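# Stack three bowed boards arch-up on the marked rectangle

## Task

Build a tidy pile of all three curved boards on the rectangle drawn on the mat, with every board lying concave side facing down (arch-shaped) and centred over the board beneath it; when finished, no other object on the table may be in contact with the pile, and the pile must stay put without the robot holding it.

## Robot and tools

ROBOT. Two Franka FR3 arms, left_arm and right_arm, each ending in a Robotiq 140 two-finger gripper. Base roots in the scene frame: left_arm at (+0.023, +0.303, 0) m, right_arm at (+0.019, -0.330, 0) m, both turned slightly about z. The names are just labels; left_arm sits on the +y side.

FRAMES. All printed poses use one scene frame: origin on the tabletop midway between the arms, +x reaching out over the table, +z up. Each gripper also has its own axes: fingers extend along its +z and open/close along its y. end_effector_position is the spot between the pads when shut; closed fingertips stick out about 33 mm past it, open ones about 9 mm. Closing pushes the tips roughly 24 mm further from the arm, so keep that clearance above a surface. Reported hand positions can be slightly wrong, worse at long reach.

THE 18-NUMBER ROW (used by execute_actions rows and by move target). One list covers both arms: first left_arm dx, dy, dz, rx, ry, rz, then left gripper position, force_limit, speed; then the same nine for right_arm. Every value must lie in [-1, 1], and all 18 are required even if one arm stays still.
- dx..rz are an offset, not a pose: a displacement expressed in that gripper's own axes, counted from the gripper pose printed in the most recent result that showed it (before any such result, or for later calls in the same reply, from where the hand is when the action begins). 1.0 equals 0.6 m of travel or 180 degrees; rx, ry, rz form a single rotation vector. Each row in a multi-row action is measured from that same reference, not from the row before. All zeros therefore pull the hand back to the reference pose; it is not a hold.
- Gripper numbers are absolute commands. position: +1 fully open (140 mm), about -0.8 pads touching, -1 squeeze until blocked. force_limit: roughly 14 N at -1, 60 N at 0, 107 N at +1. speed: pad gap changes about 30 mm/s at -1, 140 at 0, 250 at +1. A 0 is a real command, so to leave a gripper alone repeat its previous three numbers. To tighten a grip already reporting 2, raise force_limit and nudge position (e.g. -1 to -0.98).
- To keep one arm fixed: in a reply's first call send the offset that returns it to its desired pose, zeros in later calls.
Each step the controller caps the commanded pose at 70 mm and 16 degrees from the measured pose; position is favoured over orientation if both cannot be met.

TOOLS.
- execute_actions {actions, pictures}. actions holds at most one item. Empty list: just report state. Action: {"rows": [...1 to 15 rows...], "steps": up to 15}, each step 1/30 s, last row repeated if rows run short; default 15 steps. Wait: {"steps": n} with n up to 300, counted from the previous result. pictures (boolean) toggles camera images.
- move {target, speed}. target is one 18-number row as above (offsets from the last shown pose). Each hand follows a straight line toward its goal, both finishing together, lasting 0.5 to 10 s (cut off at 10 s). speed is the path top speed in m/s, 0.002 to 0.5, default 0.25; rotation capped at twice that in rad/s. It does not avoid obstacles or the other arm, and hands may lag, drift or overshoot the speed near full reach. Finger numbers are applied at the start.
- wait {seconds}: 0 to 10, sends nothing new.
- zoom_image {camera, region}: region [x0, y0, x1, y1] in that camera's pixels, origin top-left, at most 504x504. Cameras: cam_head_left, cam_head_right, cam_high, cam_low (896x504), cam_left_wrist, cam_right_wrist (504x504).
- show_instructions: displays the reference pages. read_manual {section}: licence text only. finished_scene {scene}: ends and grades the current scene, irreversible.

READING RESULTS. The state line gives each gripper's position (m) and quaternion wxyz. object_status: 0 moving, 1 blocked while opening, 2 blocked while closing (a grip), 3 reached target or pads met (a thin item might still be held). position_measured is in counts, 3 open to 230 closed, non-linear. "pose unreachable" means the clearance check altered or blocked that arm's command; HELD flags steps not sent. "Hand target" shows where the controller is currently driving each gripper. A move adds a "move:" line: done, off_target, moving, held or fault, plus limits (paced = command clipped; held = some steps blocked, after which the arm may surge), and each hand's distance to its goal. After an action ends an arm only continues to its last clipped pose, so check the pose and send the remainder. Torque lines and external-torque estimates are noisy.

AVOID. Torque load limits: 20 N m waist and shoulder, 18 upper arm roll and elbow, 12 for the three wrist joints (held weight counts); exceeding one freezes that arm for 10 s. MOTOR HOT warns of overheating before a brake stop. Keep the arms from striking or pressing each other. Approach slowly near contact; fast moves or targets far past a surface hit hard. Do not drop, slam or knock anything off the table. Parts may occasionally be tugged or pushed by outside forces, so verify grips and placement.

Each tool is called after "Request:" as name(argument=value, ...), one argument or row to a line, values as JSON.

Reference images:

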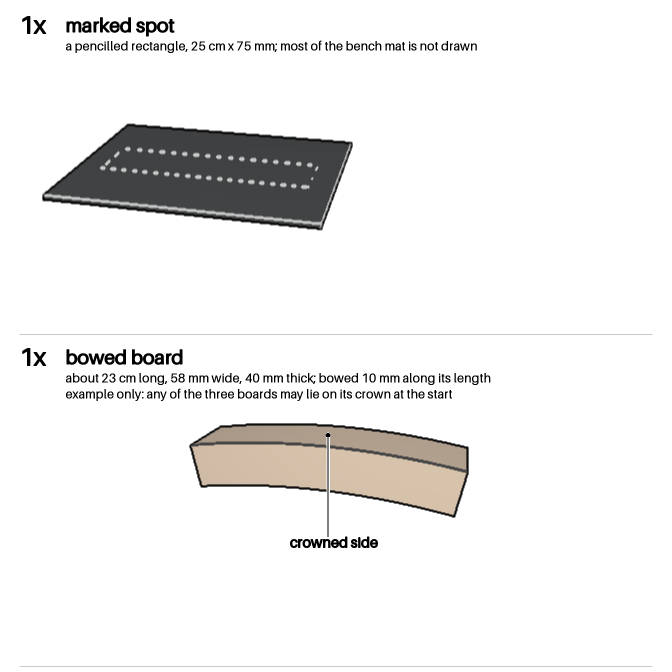

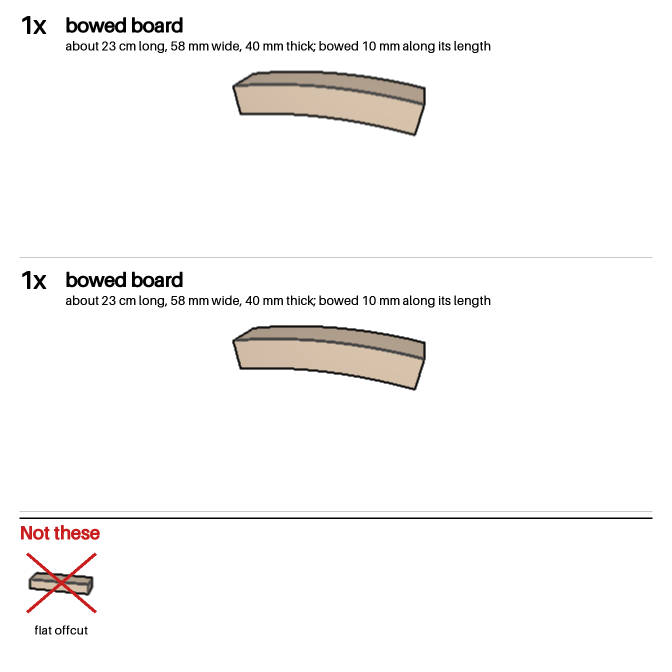

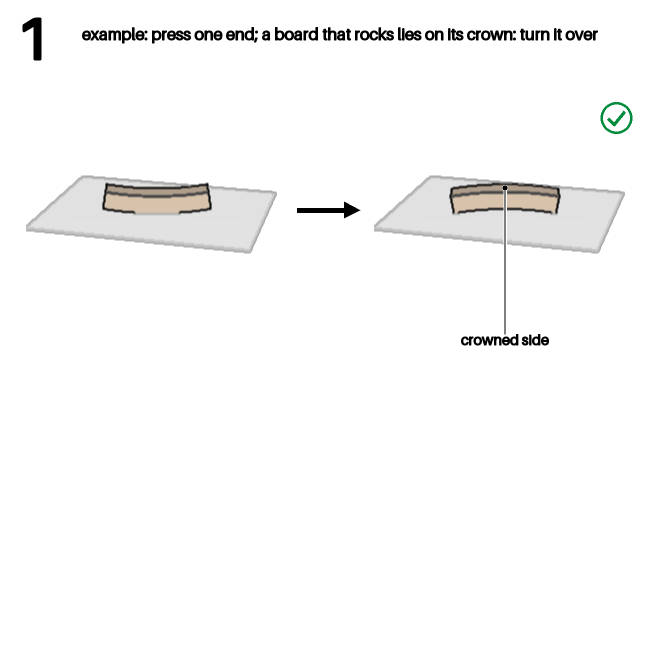

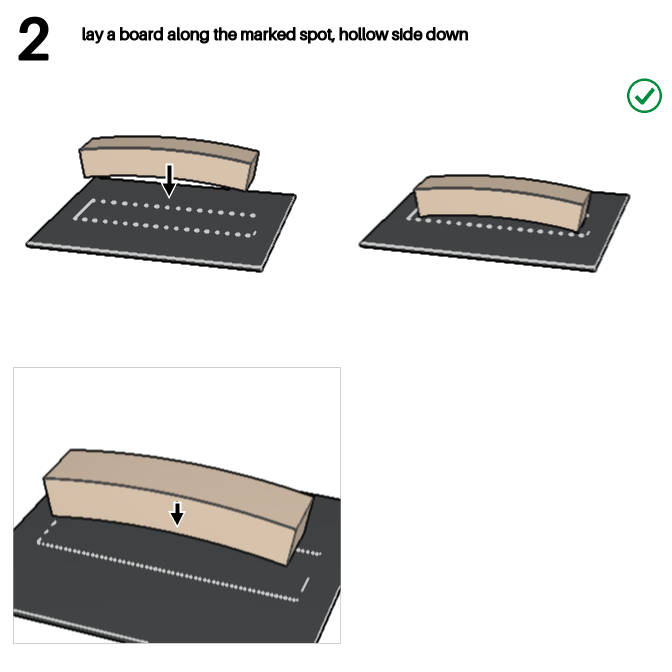

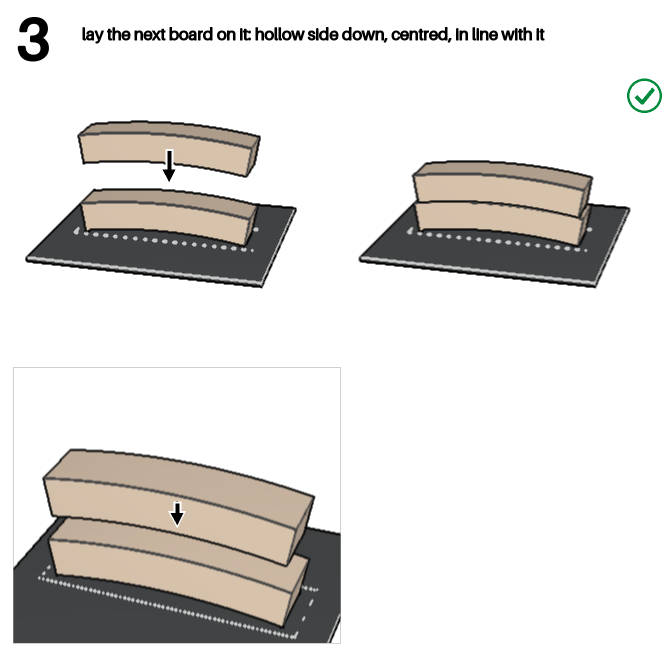

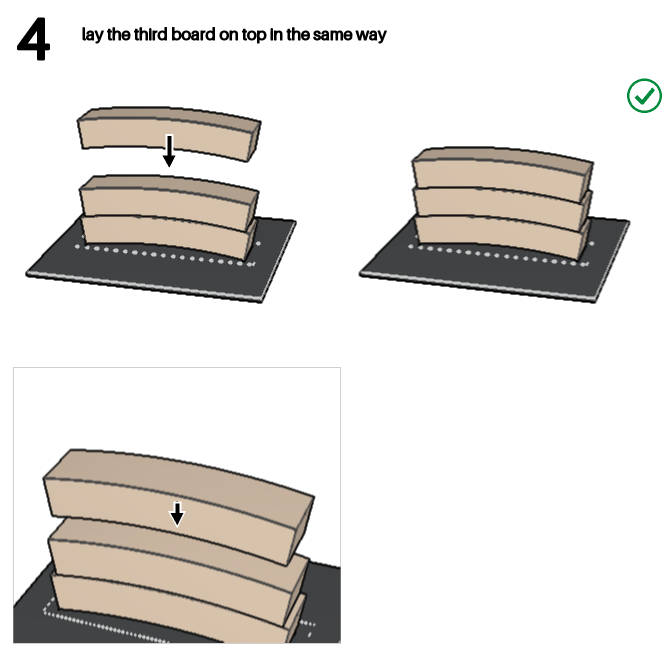

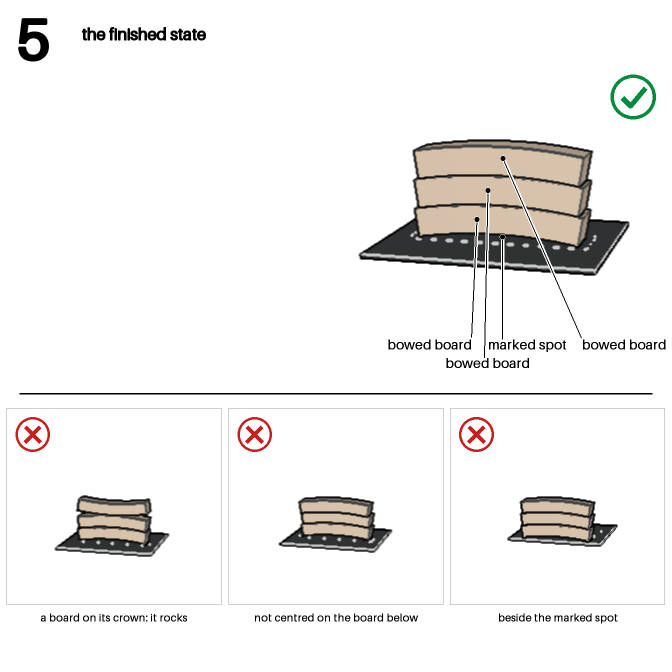

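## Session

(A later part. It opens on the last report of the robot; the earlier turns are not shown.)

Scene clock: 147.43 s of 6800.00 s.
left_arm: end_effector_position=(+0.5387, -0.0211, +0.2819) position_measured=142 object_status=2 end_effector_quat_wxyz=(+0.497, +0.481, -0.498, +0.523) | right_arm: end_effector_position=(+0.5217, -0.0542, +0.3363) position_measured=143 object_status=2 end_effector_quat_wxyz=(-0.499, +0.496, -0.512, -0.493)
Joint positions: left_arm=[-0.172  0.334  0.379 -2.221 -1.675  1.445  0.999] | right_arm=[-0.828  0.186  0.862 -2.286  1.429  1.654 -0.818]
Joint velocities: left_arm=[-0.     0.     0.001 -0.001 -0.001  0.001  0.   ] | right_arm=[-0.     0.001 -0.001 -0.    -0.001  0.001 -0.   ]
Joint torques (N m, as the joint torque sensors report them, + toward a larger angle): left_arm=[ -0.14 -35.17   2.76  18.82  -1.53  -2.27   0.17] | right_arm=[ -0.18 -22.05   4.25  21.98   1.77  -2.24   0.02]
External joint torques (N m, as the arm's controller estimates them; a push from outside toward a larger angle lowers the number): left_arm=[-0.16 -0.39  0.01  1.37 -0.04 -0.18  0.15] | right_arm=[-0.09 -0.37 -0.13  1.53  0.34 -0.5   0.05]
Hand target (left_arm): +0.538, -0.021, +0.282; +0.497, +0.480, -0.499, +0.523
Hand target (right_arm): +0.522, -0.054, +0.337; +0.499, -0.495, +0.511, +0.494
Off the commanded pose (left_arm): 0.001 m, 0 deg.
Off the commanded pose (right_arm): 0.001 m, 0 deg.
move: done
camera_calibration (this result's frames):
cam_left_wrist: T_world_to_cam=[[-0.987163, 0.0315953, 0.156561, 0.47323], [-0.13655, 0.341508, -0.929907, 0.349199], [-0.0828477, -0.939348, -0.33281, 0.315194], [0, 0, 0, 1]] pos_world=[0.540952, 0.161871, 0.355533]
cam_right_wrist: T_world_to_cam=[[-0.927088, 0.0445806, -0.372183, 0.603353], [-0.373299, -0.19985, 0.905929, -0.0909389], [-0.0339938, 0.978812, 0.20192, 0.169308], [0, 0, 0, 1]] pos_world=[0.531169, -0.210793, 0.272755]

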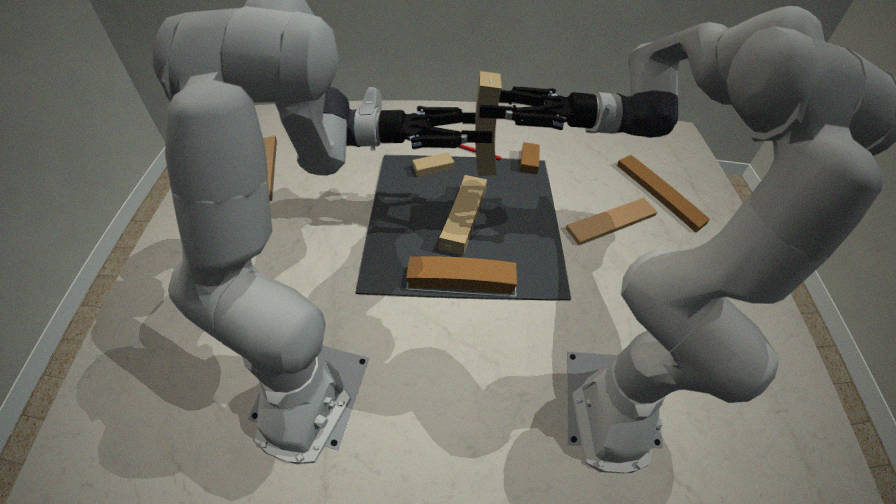

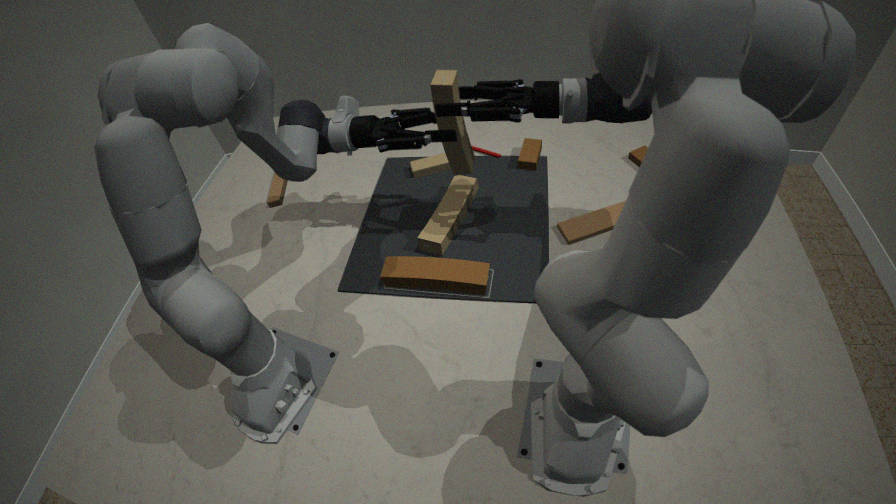

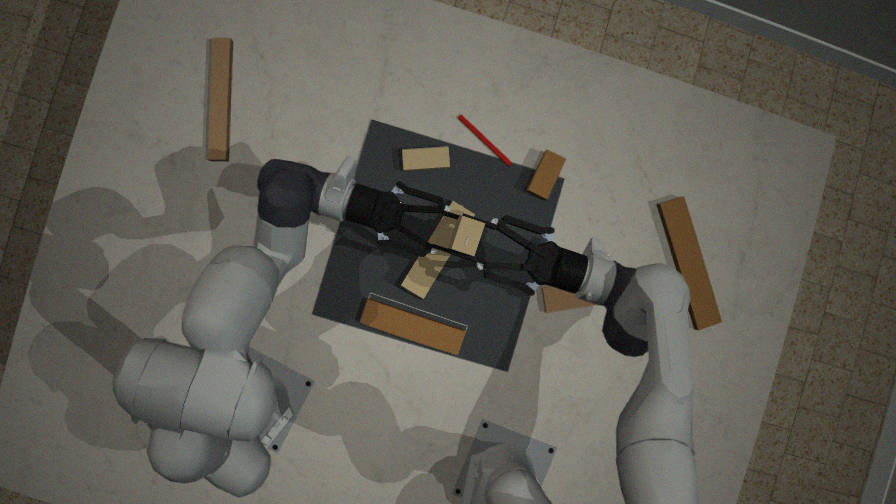

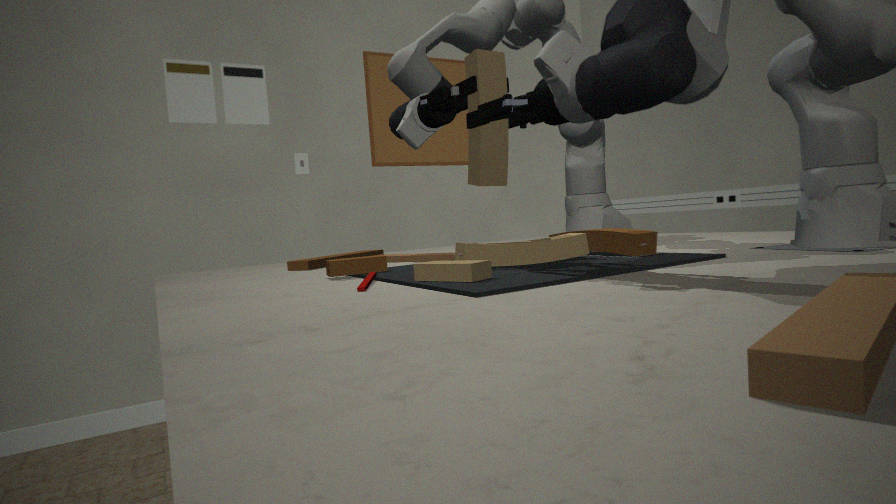

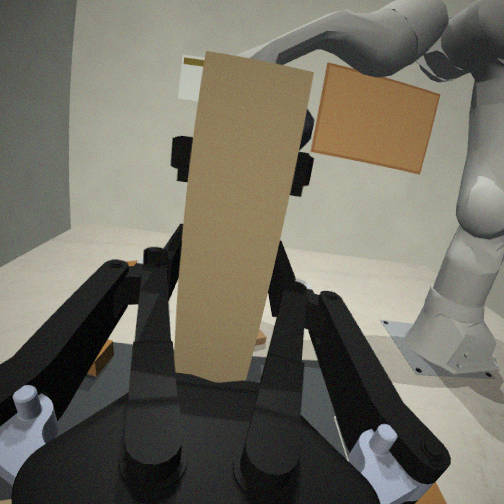

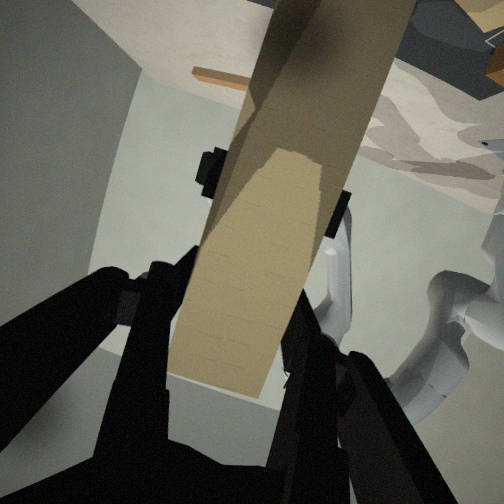

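Request:
execute_actions(
  actions=[
    {"rows":[[0,0,0,0,0,0,-1,0.5,0,0,0,0,0,0,0,0.5,0.8,0]],"steps":10},
  ],
  pictures=false,
)

Request:
move(
  target=[0,0,0,0,0,0,-1,0.5,0,0,0,-0.17,0,0,0,0.5,0.8,0],
)

Request:
move(
  target=[-0.235,0.388,-0.048,-0.02,-0.513,-0.002,-1,0.5,0,0.3,0,-0.3,-0.325,0.415,-0.334,0.5,0.8,0],
  speed=0.3,
)

Scene clock: 163.67 s of 6800.00 s.
left_arm: end_effector_position=(+0.5386, -0.0209, +0.2793) position_measured=142 object_status=2 end_effector_quat_wxyz=(+0.497, +0.483, -0.498, +0.522) | right_arm: end_effector_position=(+0.5215, -0.0540, +0.3362) position_measured=77 object_status=0 end_effector_quat_wxyz=(-0.498, +0.496, -0.512, -0.493)
Joint positions: left_arm=[-0.172  0.336  0.378 -2.222 -1.674  1.448  0.999] | right_arm=[-0.828  0.186  0.862 -2.286  1.429  1.654 -0.818]
Joint velocities: left_arm=[-0.    -0.001  0.001  0.001  0.003  0.004 -0.   ] | right_arm=[-0.     0.     0.     0.001  0.    -0.    -0.003]
Joint torques (N m, as the joint torque sensors report them, + toward a larger angle): left_arm=[  0.5  -36.36   2.92  19.32  -1.75  -2.74   0.14] | right_arm=[ -0.43 -21.86   4.39  21.67   1.5   -1.88  -0.08]
External joint torques (N m, as the arm's controller estimates them; a push from outside toward a larger angle lowers the number): left_arm=[ 0.48 -1.36  0.13  1.79 -0.26 -0.65  0.11] | right_arm=[-0.41 -0.06 -0.07  1.11  0.07 -0.15 -0.05]
Hand target (left_arm): +0.539, -0.021, +0.282; +0.497, +0.481, -0.498, +0.523
Hand target (right_arm): +0.522, -0.054, +0.336; +0.499, -0.496, +0.512, +0.493
Off the commanded pose (left_arm): 0.003 m, 0 deg.
Off the commanded pose (right_arm): 0.000 m, 0 deg.
Steps of this call (steps 1 to 90: nothing new was sent; then 12.90 s passed at rest; steps 91 to 100: all 10 steps of this action). Readings (end_effector_position | what the end effector reports):
91: left_arm (+0.5387, -0.0211, +0.2818) | right_arm (+0.5217, -0.0542, +0.3362) | left_arm position_measured=142 object_status=2 | right_arm position_measured=143 object_status=0
92: left_arm (+0.5387, -0.0212, +0.2817) | right_arm (+0.5215, -0.0540, +0.3362) | left_arm position_measured=142 object_status=2 | right_arm position_measured=143 object_status=0
94: left_arm (+0.5387, -0.0211, +0.2807) | right_arm (+0.5215, -0.0540, +0.3362) | left_arm position_measured=142 object_status=2 | right_arm position_measured=122 object_status=0
98: left_arm (+0.5386, -0.0209, +0.2794) | right_arm (+0.5215, -0.0540, +0.3362) | left_arm position_measured=142 object_status=2 | right_arm position_measured=92 object_status=0
100: the state above

Scene clock: 164.97 s of 6800.00 s.
left_arm: end_effector_position=(+0.5387, -0.0205, +0.2763) position_measured=142 object_status=2 end_effector_quat_wxyz=(+0.496, +0.485, -0.498, +0.520) | right_arm: end_effector_position=(+0.5214, -0.1557, +0.3375) position_measured=66 object_status=3 end_effector_quat_wxyz=(-0.501, +0.495, -0.512, -0.491)
Joint positions: left_arm=[-0.172  0.338  0.378 -2.223 -1.673  1.452  0.999] | right_arm=[-0.951  0.229  0.768 -2.224  1.261  1.514 -0.803]
Joint velocities: left_arm=[ 0.    -0.     0.    -0.001  0.001  0.    -0.001] | right_arm=[-0.     0.001  0.     0.    -0.004 -0.011  0.005]
Joint torques (N m, as the joint torque sensors report them, + toward a larger angle): left_arm=[  0.18 -36.22   2.52  19.35  -1.75  -2.67   0.14] | right_arm=[  0.23 -24.33   5.19  22.93   1.03  -2.21   0.07]
External joint torques (N m, as the arm's controller estimates them; a push from outside toward a larger angle lowers the number): left_arm=[ 0.17 -1.22 -0.29  1.85 -0.27 -0.59  0.12] | right_arm=[ 0.21  0.45  0.01  2.86 -0.75 -0.51  0.1 ]
Hand target (left_arm): +0.539, -0.021, +0.279; +0.496, +0.483, -0.498, +0.522
Hand target (right_arm): +0.520, -0.155, +0.339; +0.499, -0.496, +0.511, +0.494
Off the commanded pose (left_arm): 0.003 m, 0 deg.
Off the commanded pose (right_arm): 0.002 m, 0 deg.
move: done
camera_calibration (this result's frames):
cam_left_wrist: T_world_to_cam=[[-0.986225, 0.0278896, 0.163042, 0.471662], [-0.143238, 0.348967, -0.926124, 0.346548], [-0.0827255, -0.93672, -0.340165, 0.315957], [0, 0, 0, 1]] pos_world=[0.540941, 0.161874, 0.351523]
cam_right_wrist: T_world_to_cam=[[-0.925268, 0.0501141, -0.375988, 0.609191], [-0.378169, -0.198823, 0.904134, -0.109202], [-0.0294453, 0.978753, 0.202917, 0.265668], [0, 0, 0, 1]] pos_world=[0.530191, -0.312264, 0.273873]

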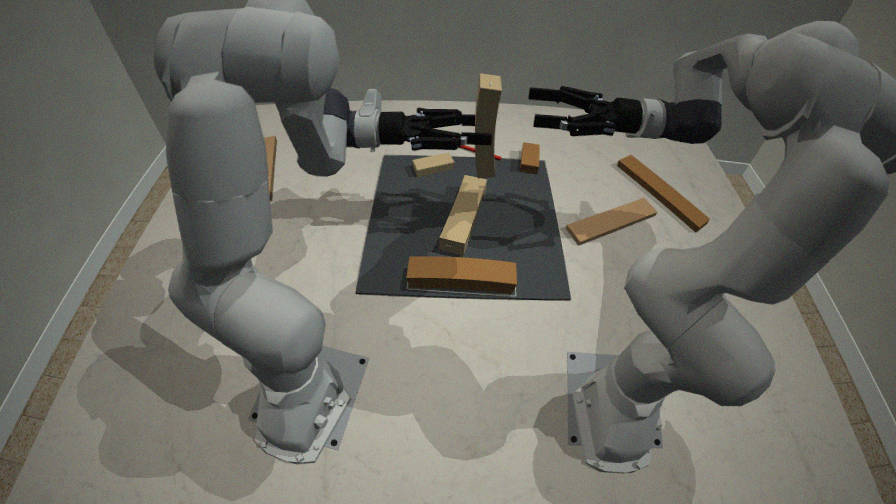

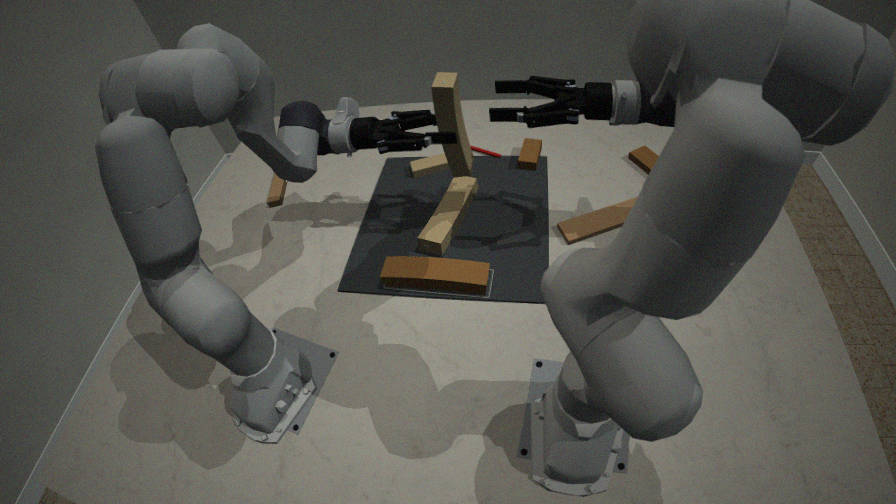

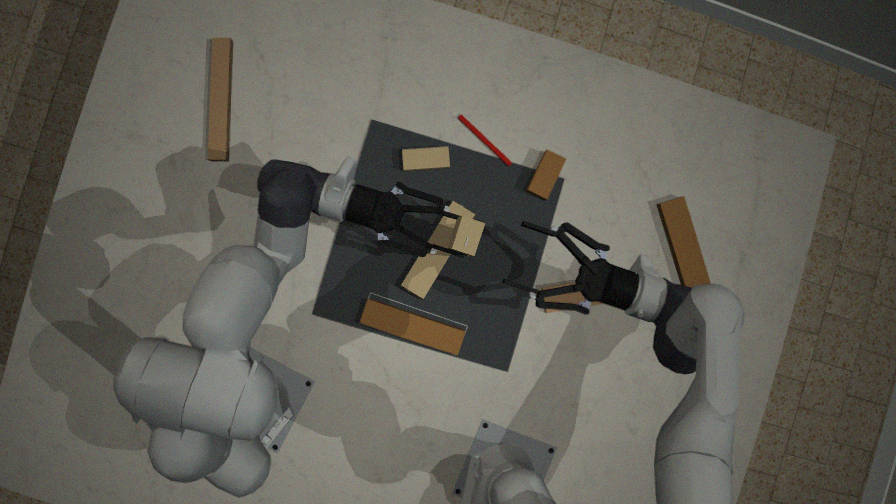

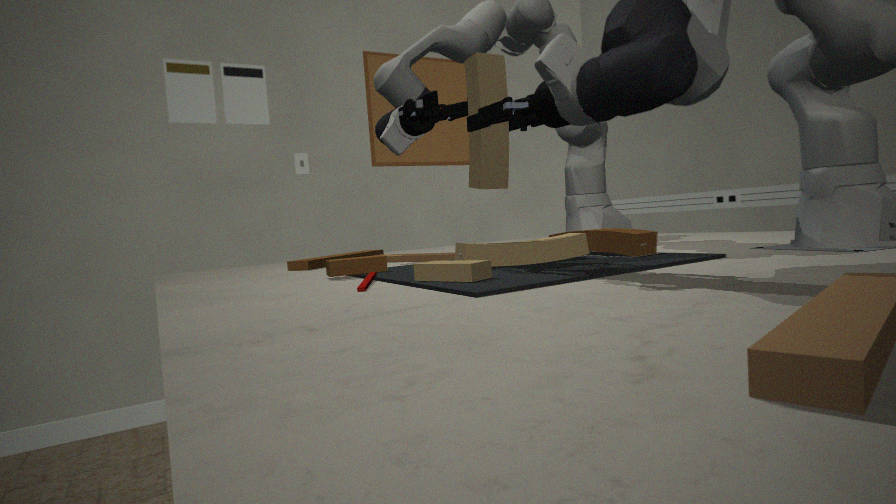

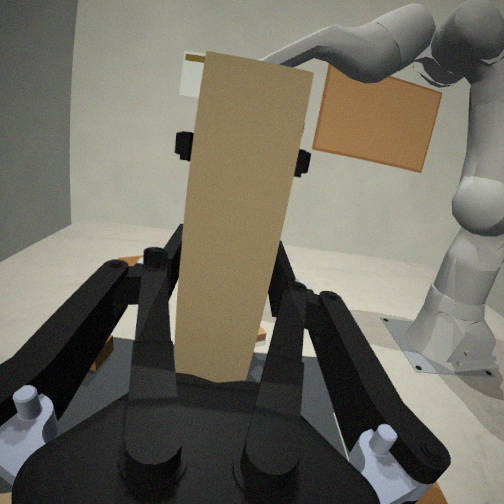

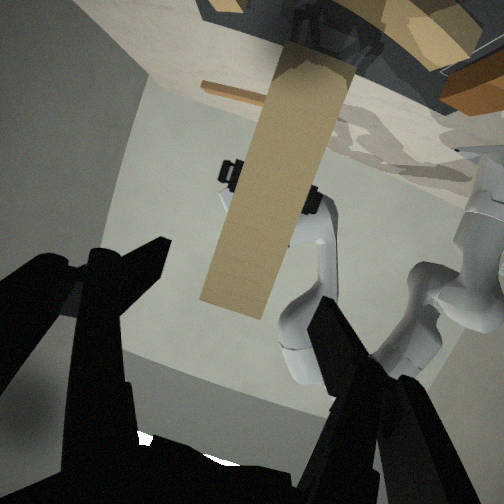

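Scene clock: 169.27 s of 6800.00 s.
left_arm: end_effector_position=(+0.3047, +0.0040, +0.1219) position_measured=142 object_status=2 end_effector_quat_wxyz=(+0.003, +0.692, -0.722, -0.012) | right_arm: end_effector_position=(+0.5137, -0.3395, +0.1584) position_measured=66 object_status=3 end_effector_quat_wxyz=(+0.000, +0.992, -0.127, -0.003)
Joint positions: left_arm=[ 0.101 -0.323 -0.732 -2.604 -0.299  2.312 -0.546] | right_arm=[-0.738 -0.109  0.804 -2.324  0.1    2.24  -1.41 ]
Joint velocities: left_arm=[ 0.004  0.002 -0.005  0.002 -0.001 -0.004 -0.032] | right_arm=[ 0.001 -0.001  0.001 -0.002  0.001  0.003 -0.012]
Joint torques (N m, as the joint torque sensors report them, + toward a larger angle): left_arm=[  1.53 -14.68   4.35  24.81   0.63   1.94  -0.17] | right_arm=[ -0.76 -18.89  -3.23  22.47   0.83   2.82  -0.11]
External joint torques (N m, as the arm's controller estimates them; a push from outside toward a larger angle lowers the number): left_arm=[ 1.51 -1.51 -0.79  4.01  0.04 -0.52 -0.17] | right_arm=[-0.89 -1.5  -1.   -0.14  0.15  0.31 -0.11]
Hand target (left_arm): +0.306, +0.003, +0.124; +0.002, +0.697, -0.717, -0.011
Hand target (right_arm): +0.514, -0.340, +0.158; +0.001, +0.992, -0.124, -0.002
Off the commanded pose (left_arm): 0.008 m, 1 deg.
Off the commanded pose (right_arm): 0.003 m, 1 deg.
move: off_target (left_arm)
camera_calibration (this result's frames):
cam_left_wrist: T_world_to_cam=[[-0.985773, -0.160251, 0.0507109, 0.279724], [-0.127455, 0.909351, 0.396025, -0.00674116], [-0.109578, 0.383927, -0.916838, 0.340252], [0, 0, 0, 1]] pos_world=[0.312169, -0.0796757, 0.30044]
cam_right_wrist: T_world_to_cam=[[0.135047, -0.990317, -0.0321613, -0.408395], [-0.963743, -0.138824, 0.227878, 0.441591], [-0.230136, 0.000220974, -0.973158, 0.438812], [0, 0, 0, 1]] pos_world=[0.581719, -0.343235, 0.31327]

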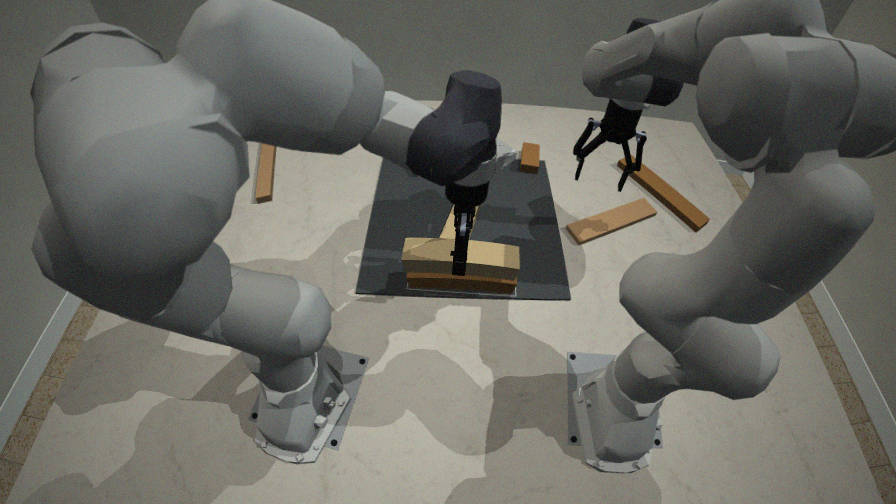

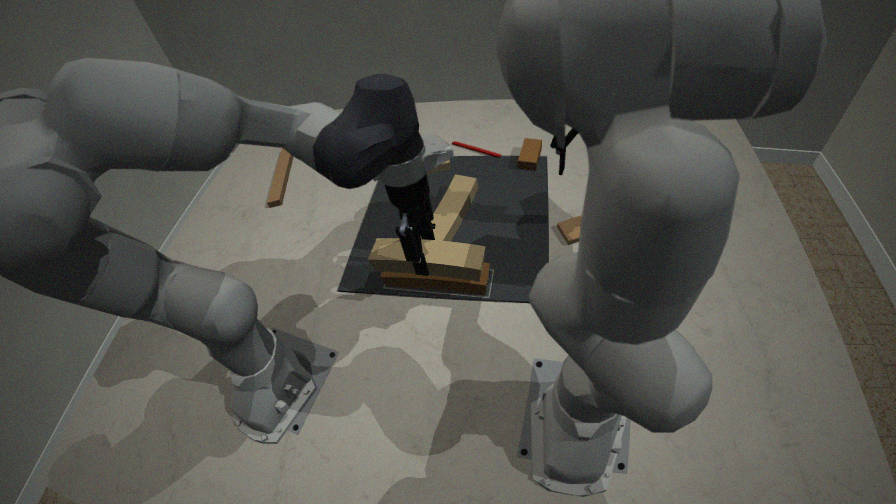

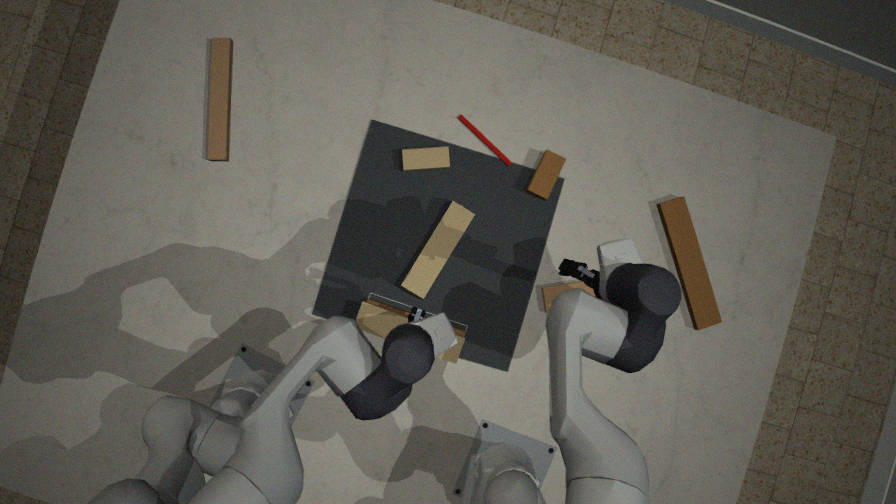

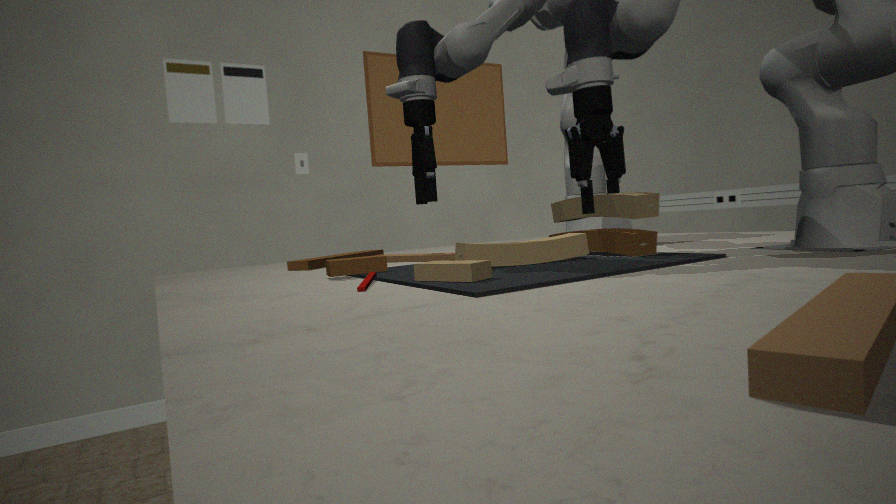

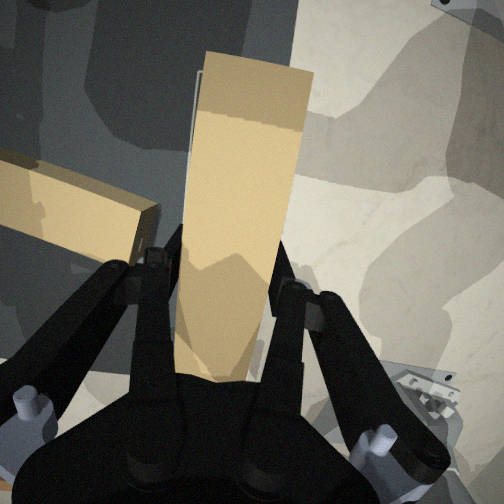

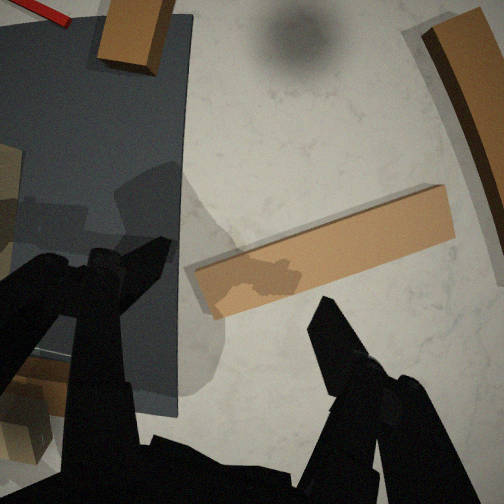

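Request:
move(
  target=[0.012,-0.018,0.04,0.007,0,-0.013,-1,0.5,0,0,0,0,0,0,0,0.5,0.8,0],
  speed=0.05,
)

Request:
zoom_image(
  camera="cam_head_left",
  region=[380,220,550,320],
)

Request:
zoom_image(
  camera="cam_low",
  region=[520,160,700,270],
)

Scene clock: 178.00 s of 6800.00 s.
left_arm: end_effector_position=(+0.3115, -0.0008, +0.0959) position_measured=142 object_status=2 end_effector_quat_wxyz=(-0.004, +0.702, -0.712, -0.010) | right_arm: end_effector_position=(+0.5138, -0.3395, +0.1584) position_measured=66 object_status=3 end_effector_quat_wxyz=(+0.000, +0.992, -0.126, -0.003)
Joint positions: left_arm=[ 0.156 -0.237 -0.799 -2.61  -0.243  2.409 -0.623] | right_arm=[-0.738 -0.109  0.804 -2.324  0.1    2.241 -1.413]
Joint velocities: left_arm=[ 0.009  0.001 -0.01   0.001  0.004  0.012 -0.031] | right_arm=[-0.     0.     0.    -0.    -0.001 -0.    -0.   ]
Joint torques (N m, as the joint torque sensors report them, + toward a larger angle): left_arm=[  1.75 -14.5    2.74  23.04   0.99   2.99  -0.1 ] | right_arm=[ -0.99 -17.5   -2.36  24.71   0.73   2.22   0.17]
External joint torques (N m, as the arm's controller estimates them; a push from outside toward a larger angle lowers the number): left_arm=[ 1.8  -0.34 -1.32  2.86  0.46  0.5  -0.1 ] | right_arm=[-0.99 -0.17  0.03  2.1   0.05 -0.28  0.17]
Hand target (left_arm): +0.315, -0.003, +0.098; -0.006, +0.707, -0.707, -0.005
Hand target (right_arm): +0.514, -0.339, +0.158; +0.000, +0.992, -0.127, -0.003
Off the commanded pose (left_arm): 0.004 m, 1 deg.
Off the commanded pose (right_arm): 0.000 m, 0 deg.
After step 90, 4.70 s passed at rest.
move: off_target (left_arm)
camera_calibration (this result's frames):
cam_left_wrist: T_world_to_cam=[[-0.981467, -0.188079, 0.0367156, 0.286963], [-0.158111, 0.903048, 0.39938, 0.0179507], [-0.108271, 0.386173, -0.91605, 0.318477], [0, 0, 0, 1]] pos_world=[0.318964, -0.0852259, 0.274036]
cam_right_wrist: T_world_to_cam=[[0.13855, -0.989841, -0.0319243, -0.410132], [-0.963367, -0.142178, 0.227397, 0.440425], [-0.229626, -0.000750965, -0.973279, 0.438262], [0, 0, 0, 1]] pos_world=[0.581751, -0.343018, 0.313307]

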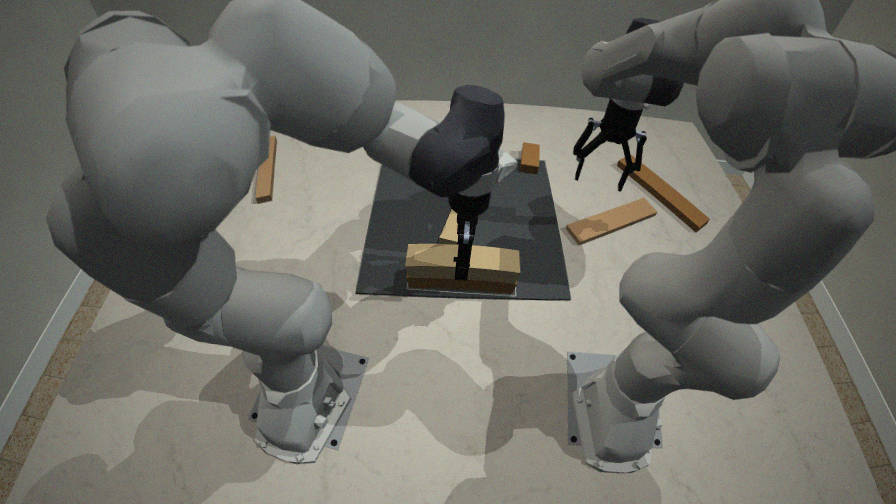

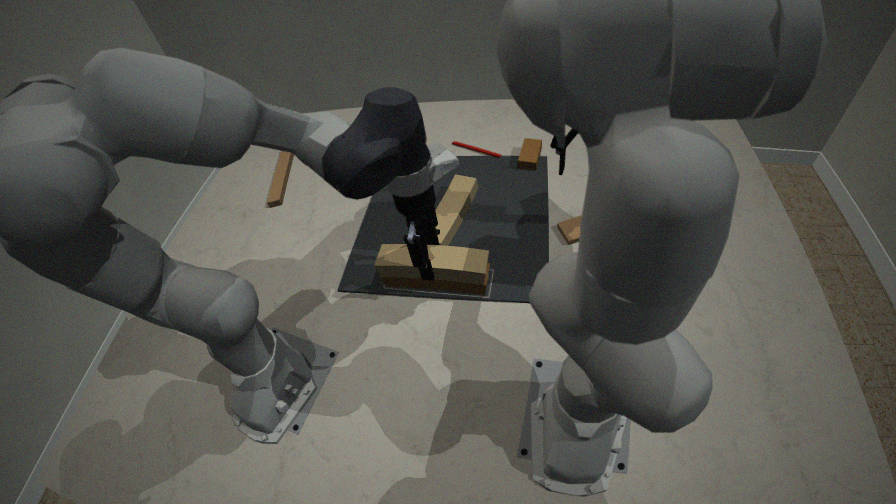

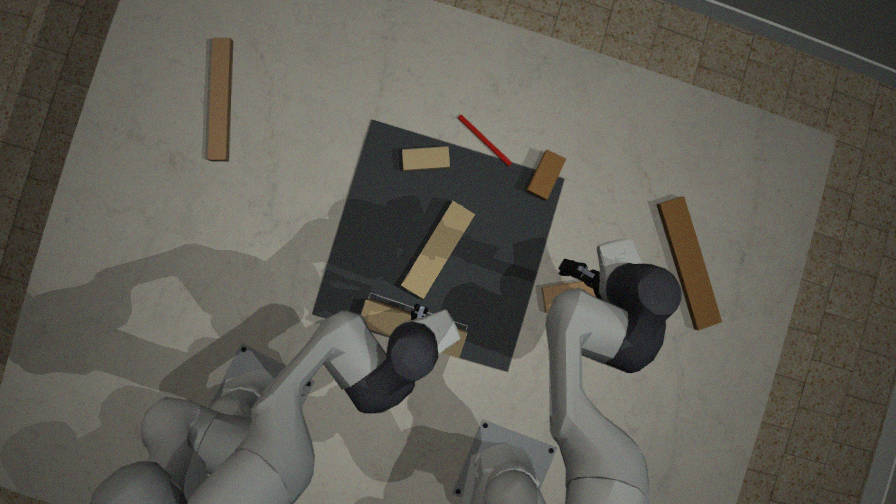

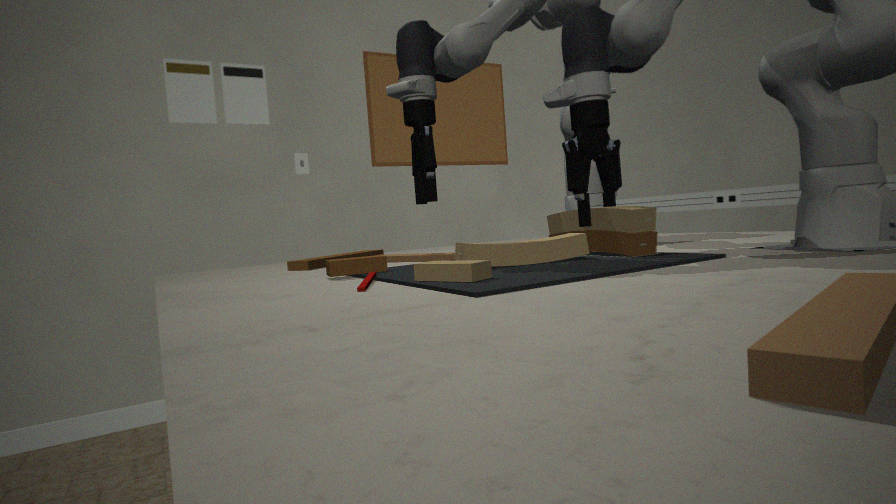

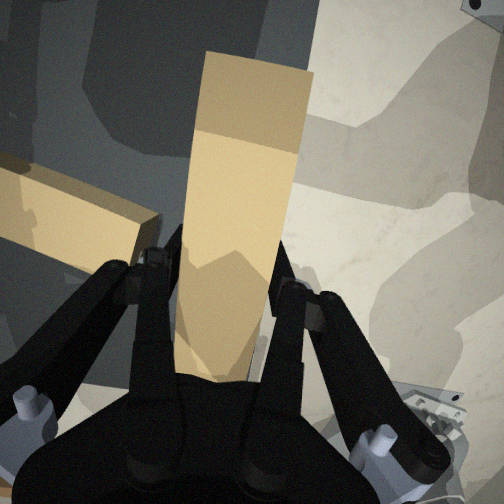

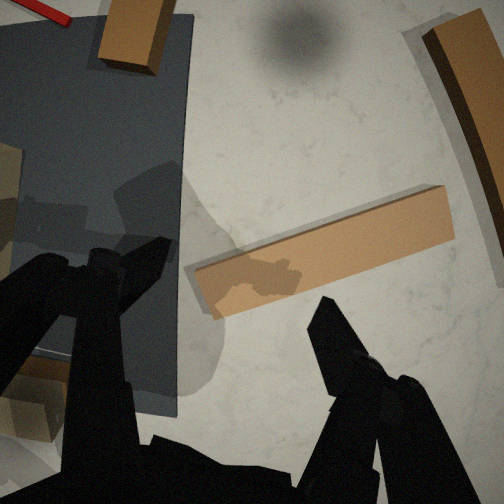

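Region (380, 220, 550, 320) of cam_head_left's 896x504 image, scaled by 2.965, with more detail than that image has; it fills the top 296 rows of this view, and the rest is white.

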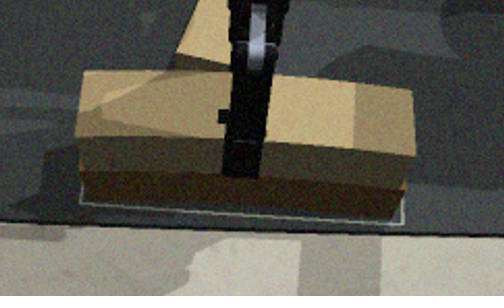

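Region (520, 160, 700, 270) of cam_low's 896x504 image, scaled by 2.800, with more detail than that image has.

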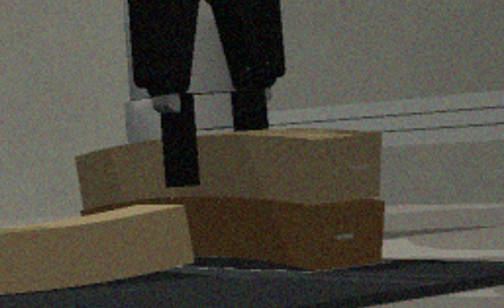

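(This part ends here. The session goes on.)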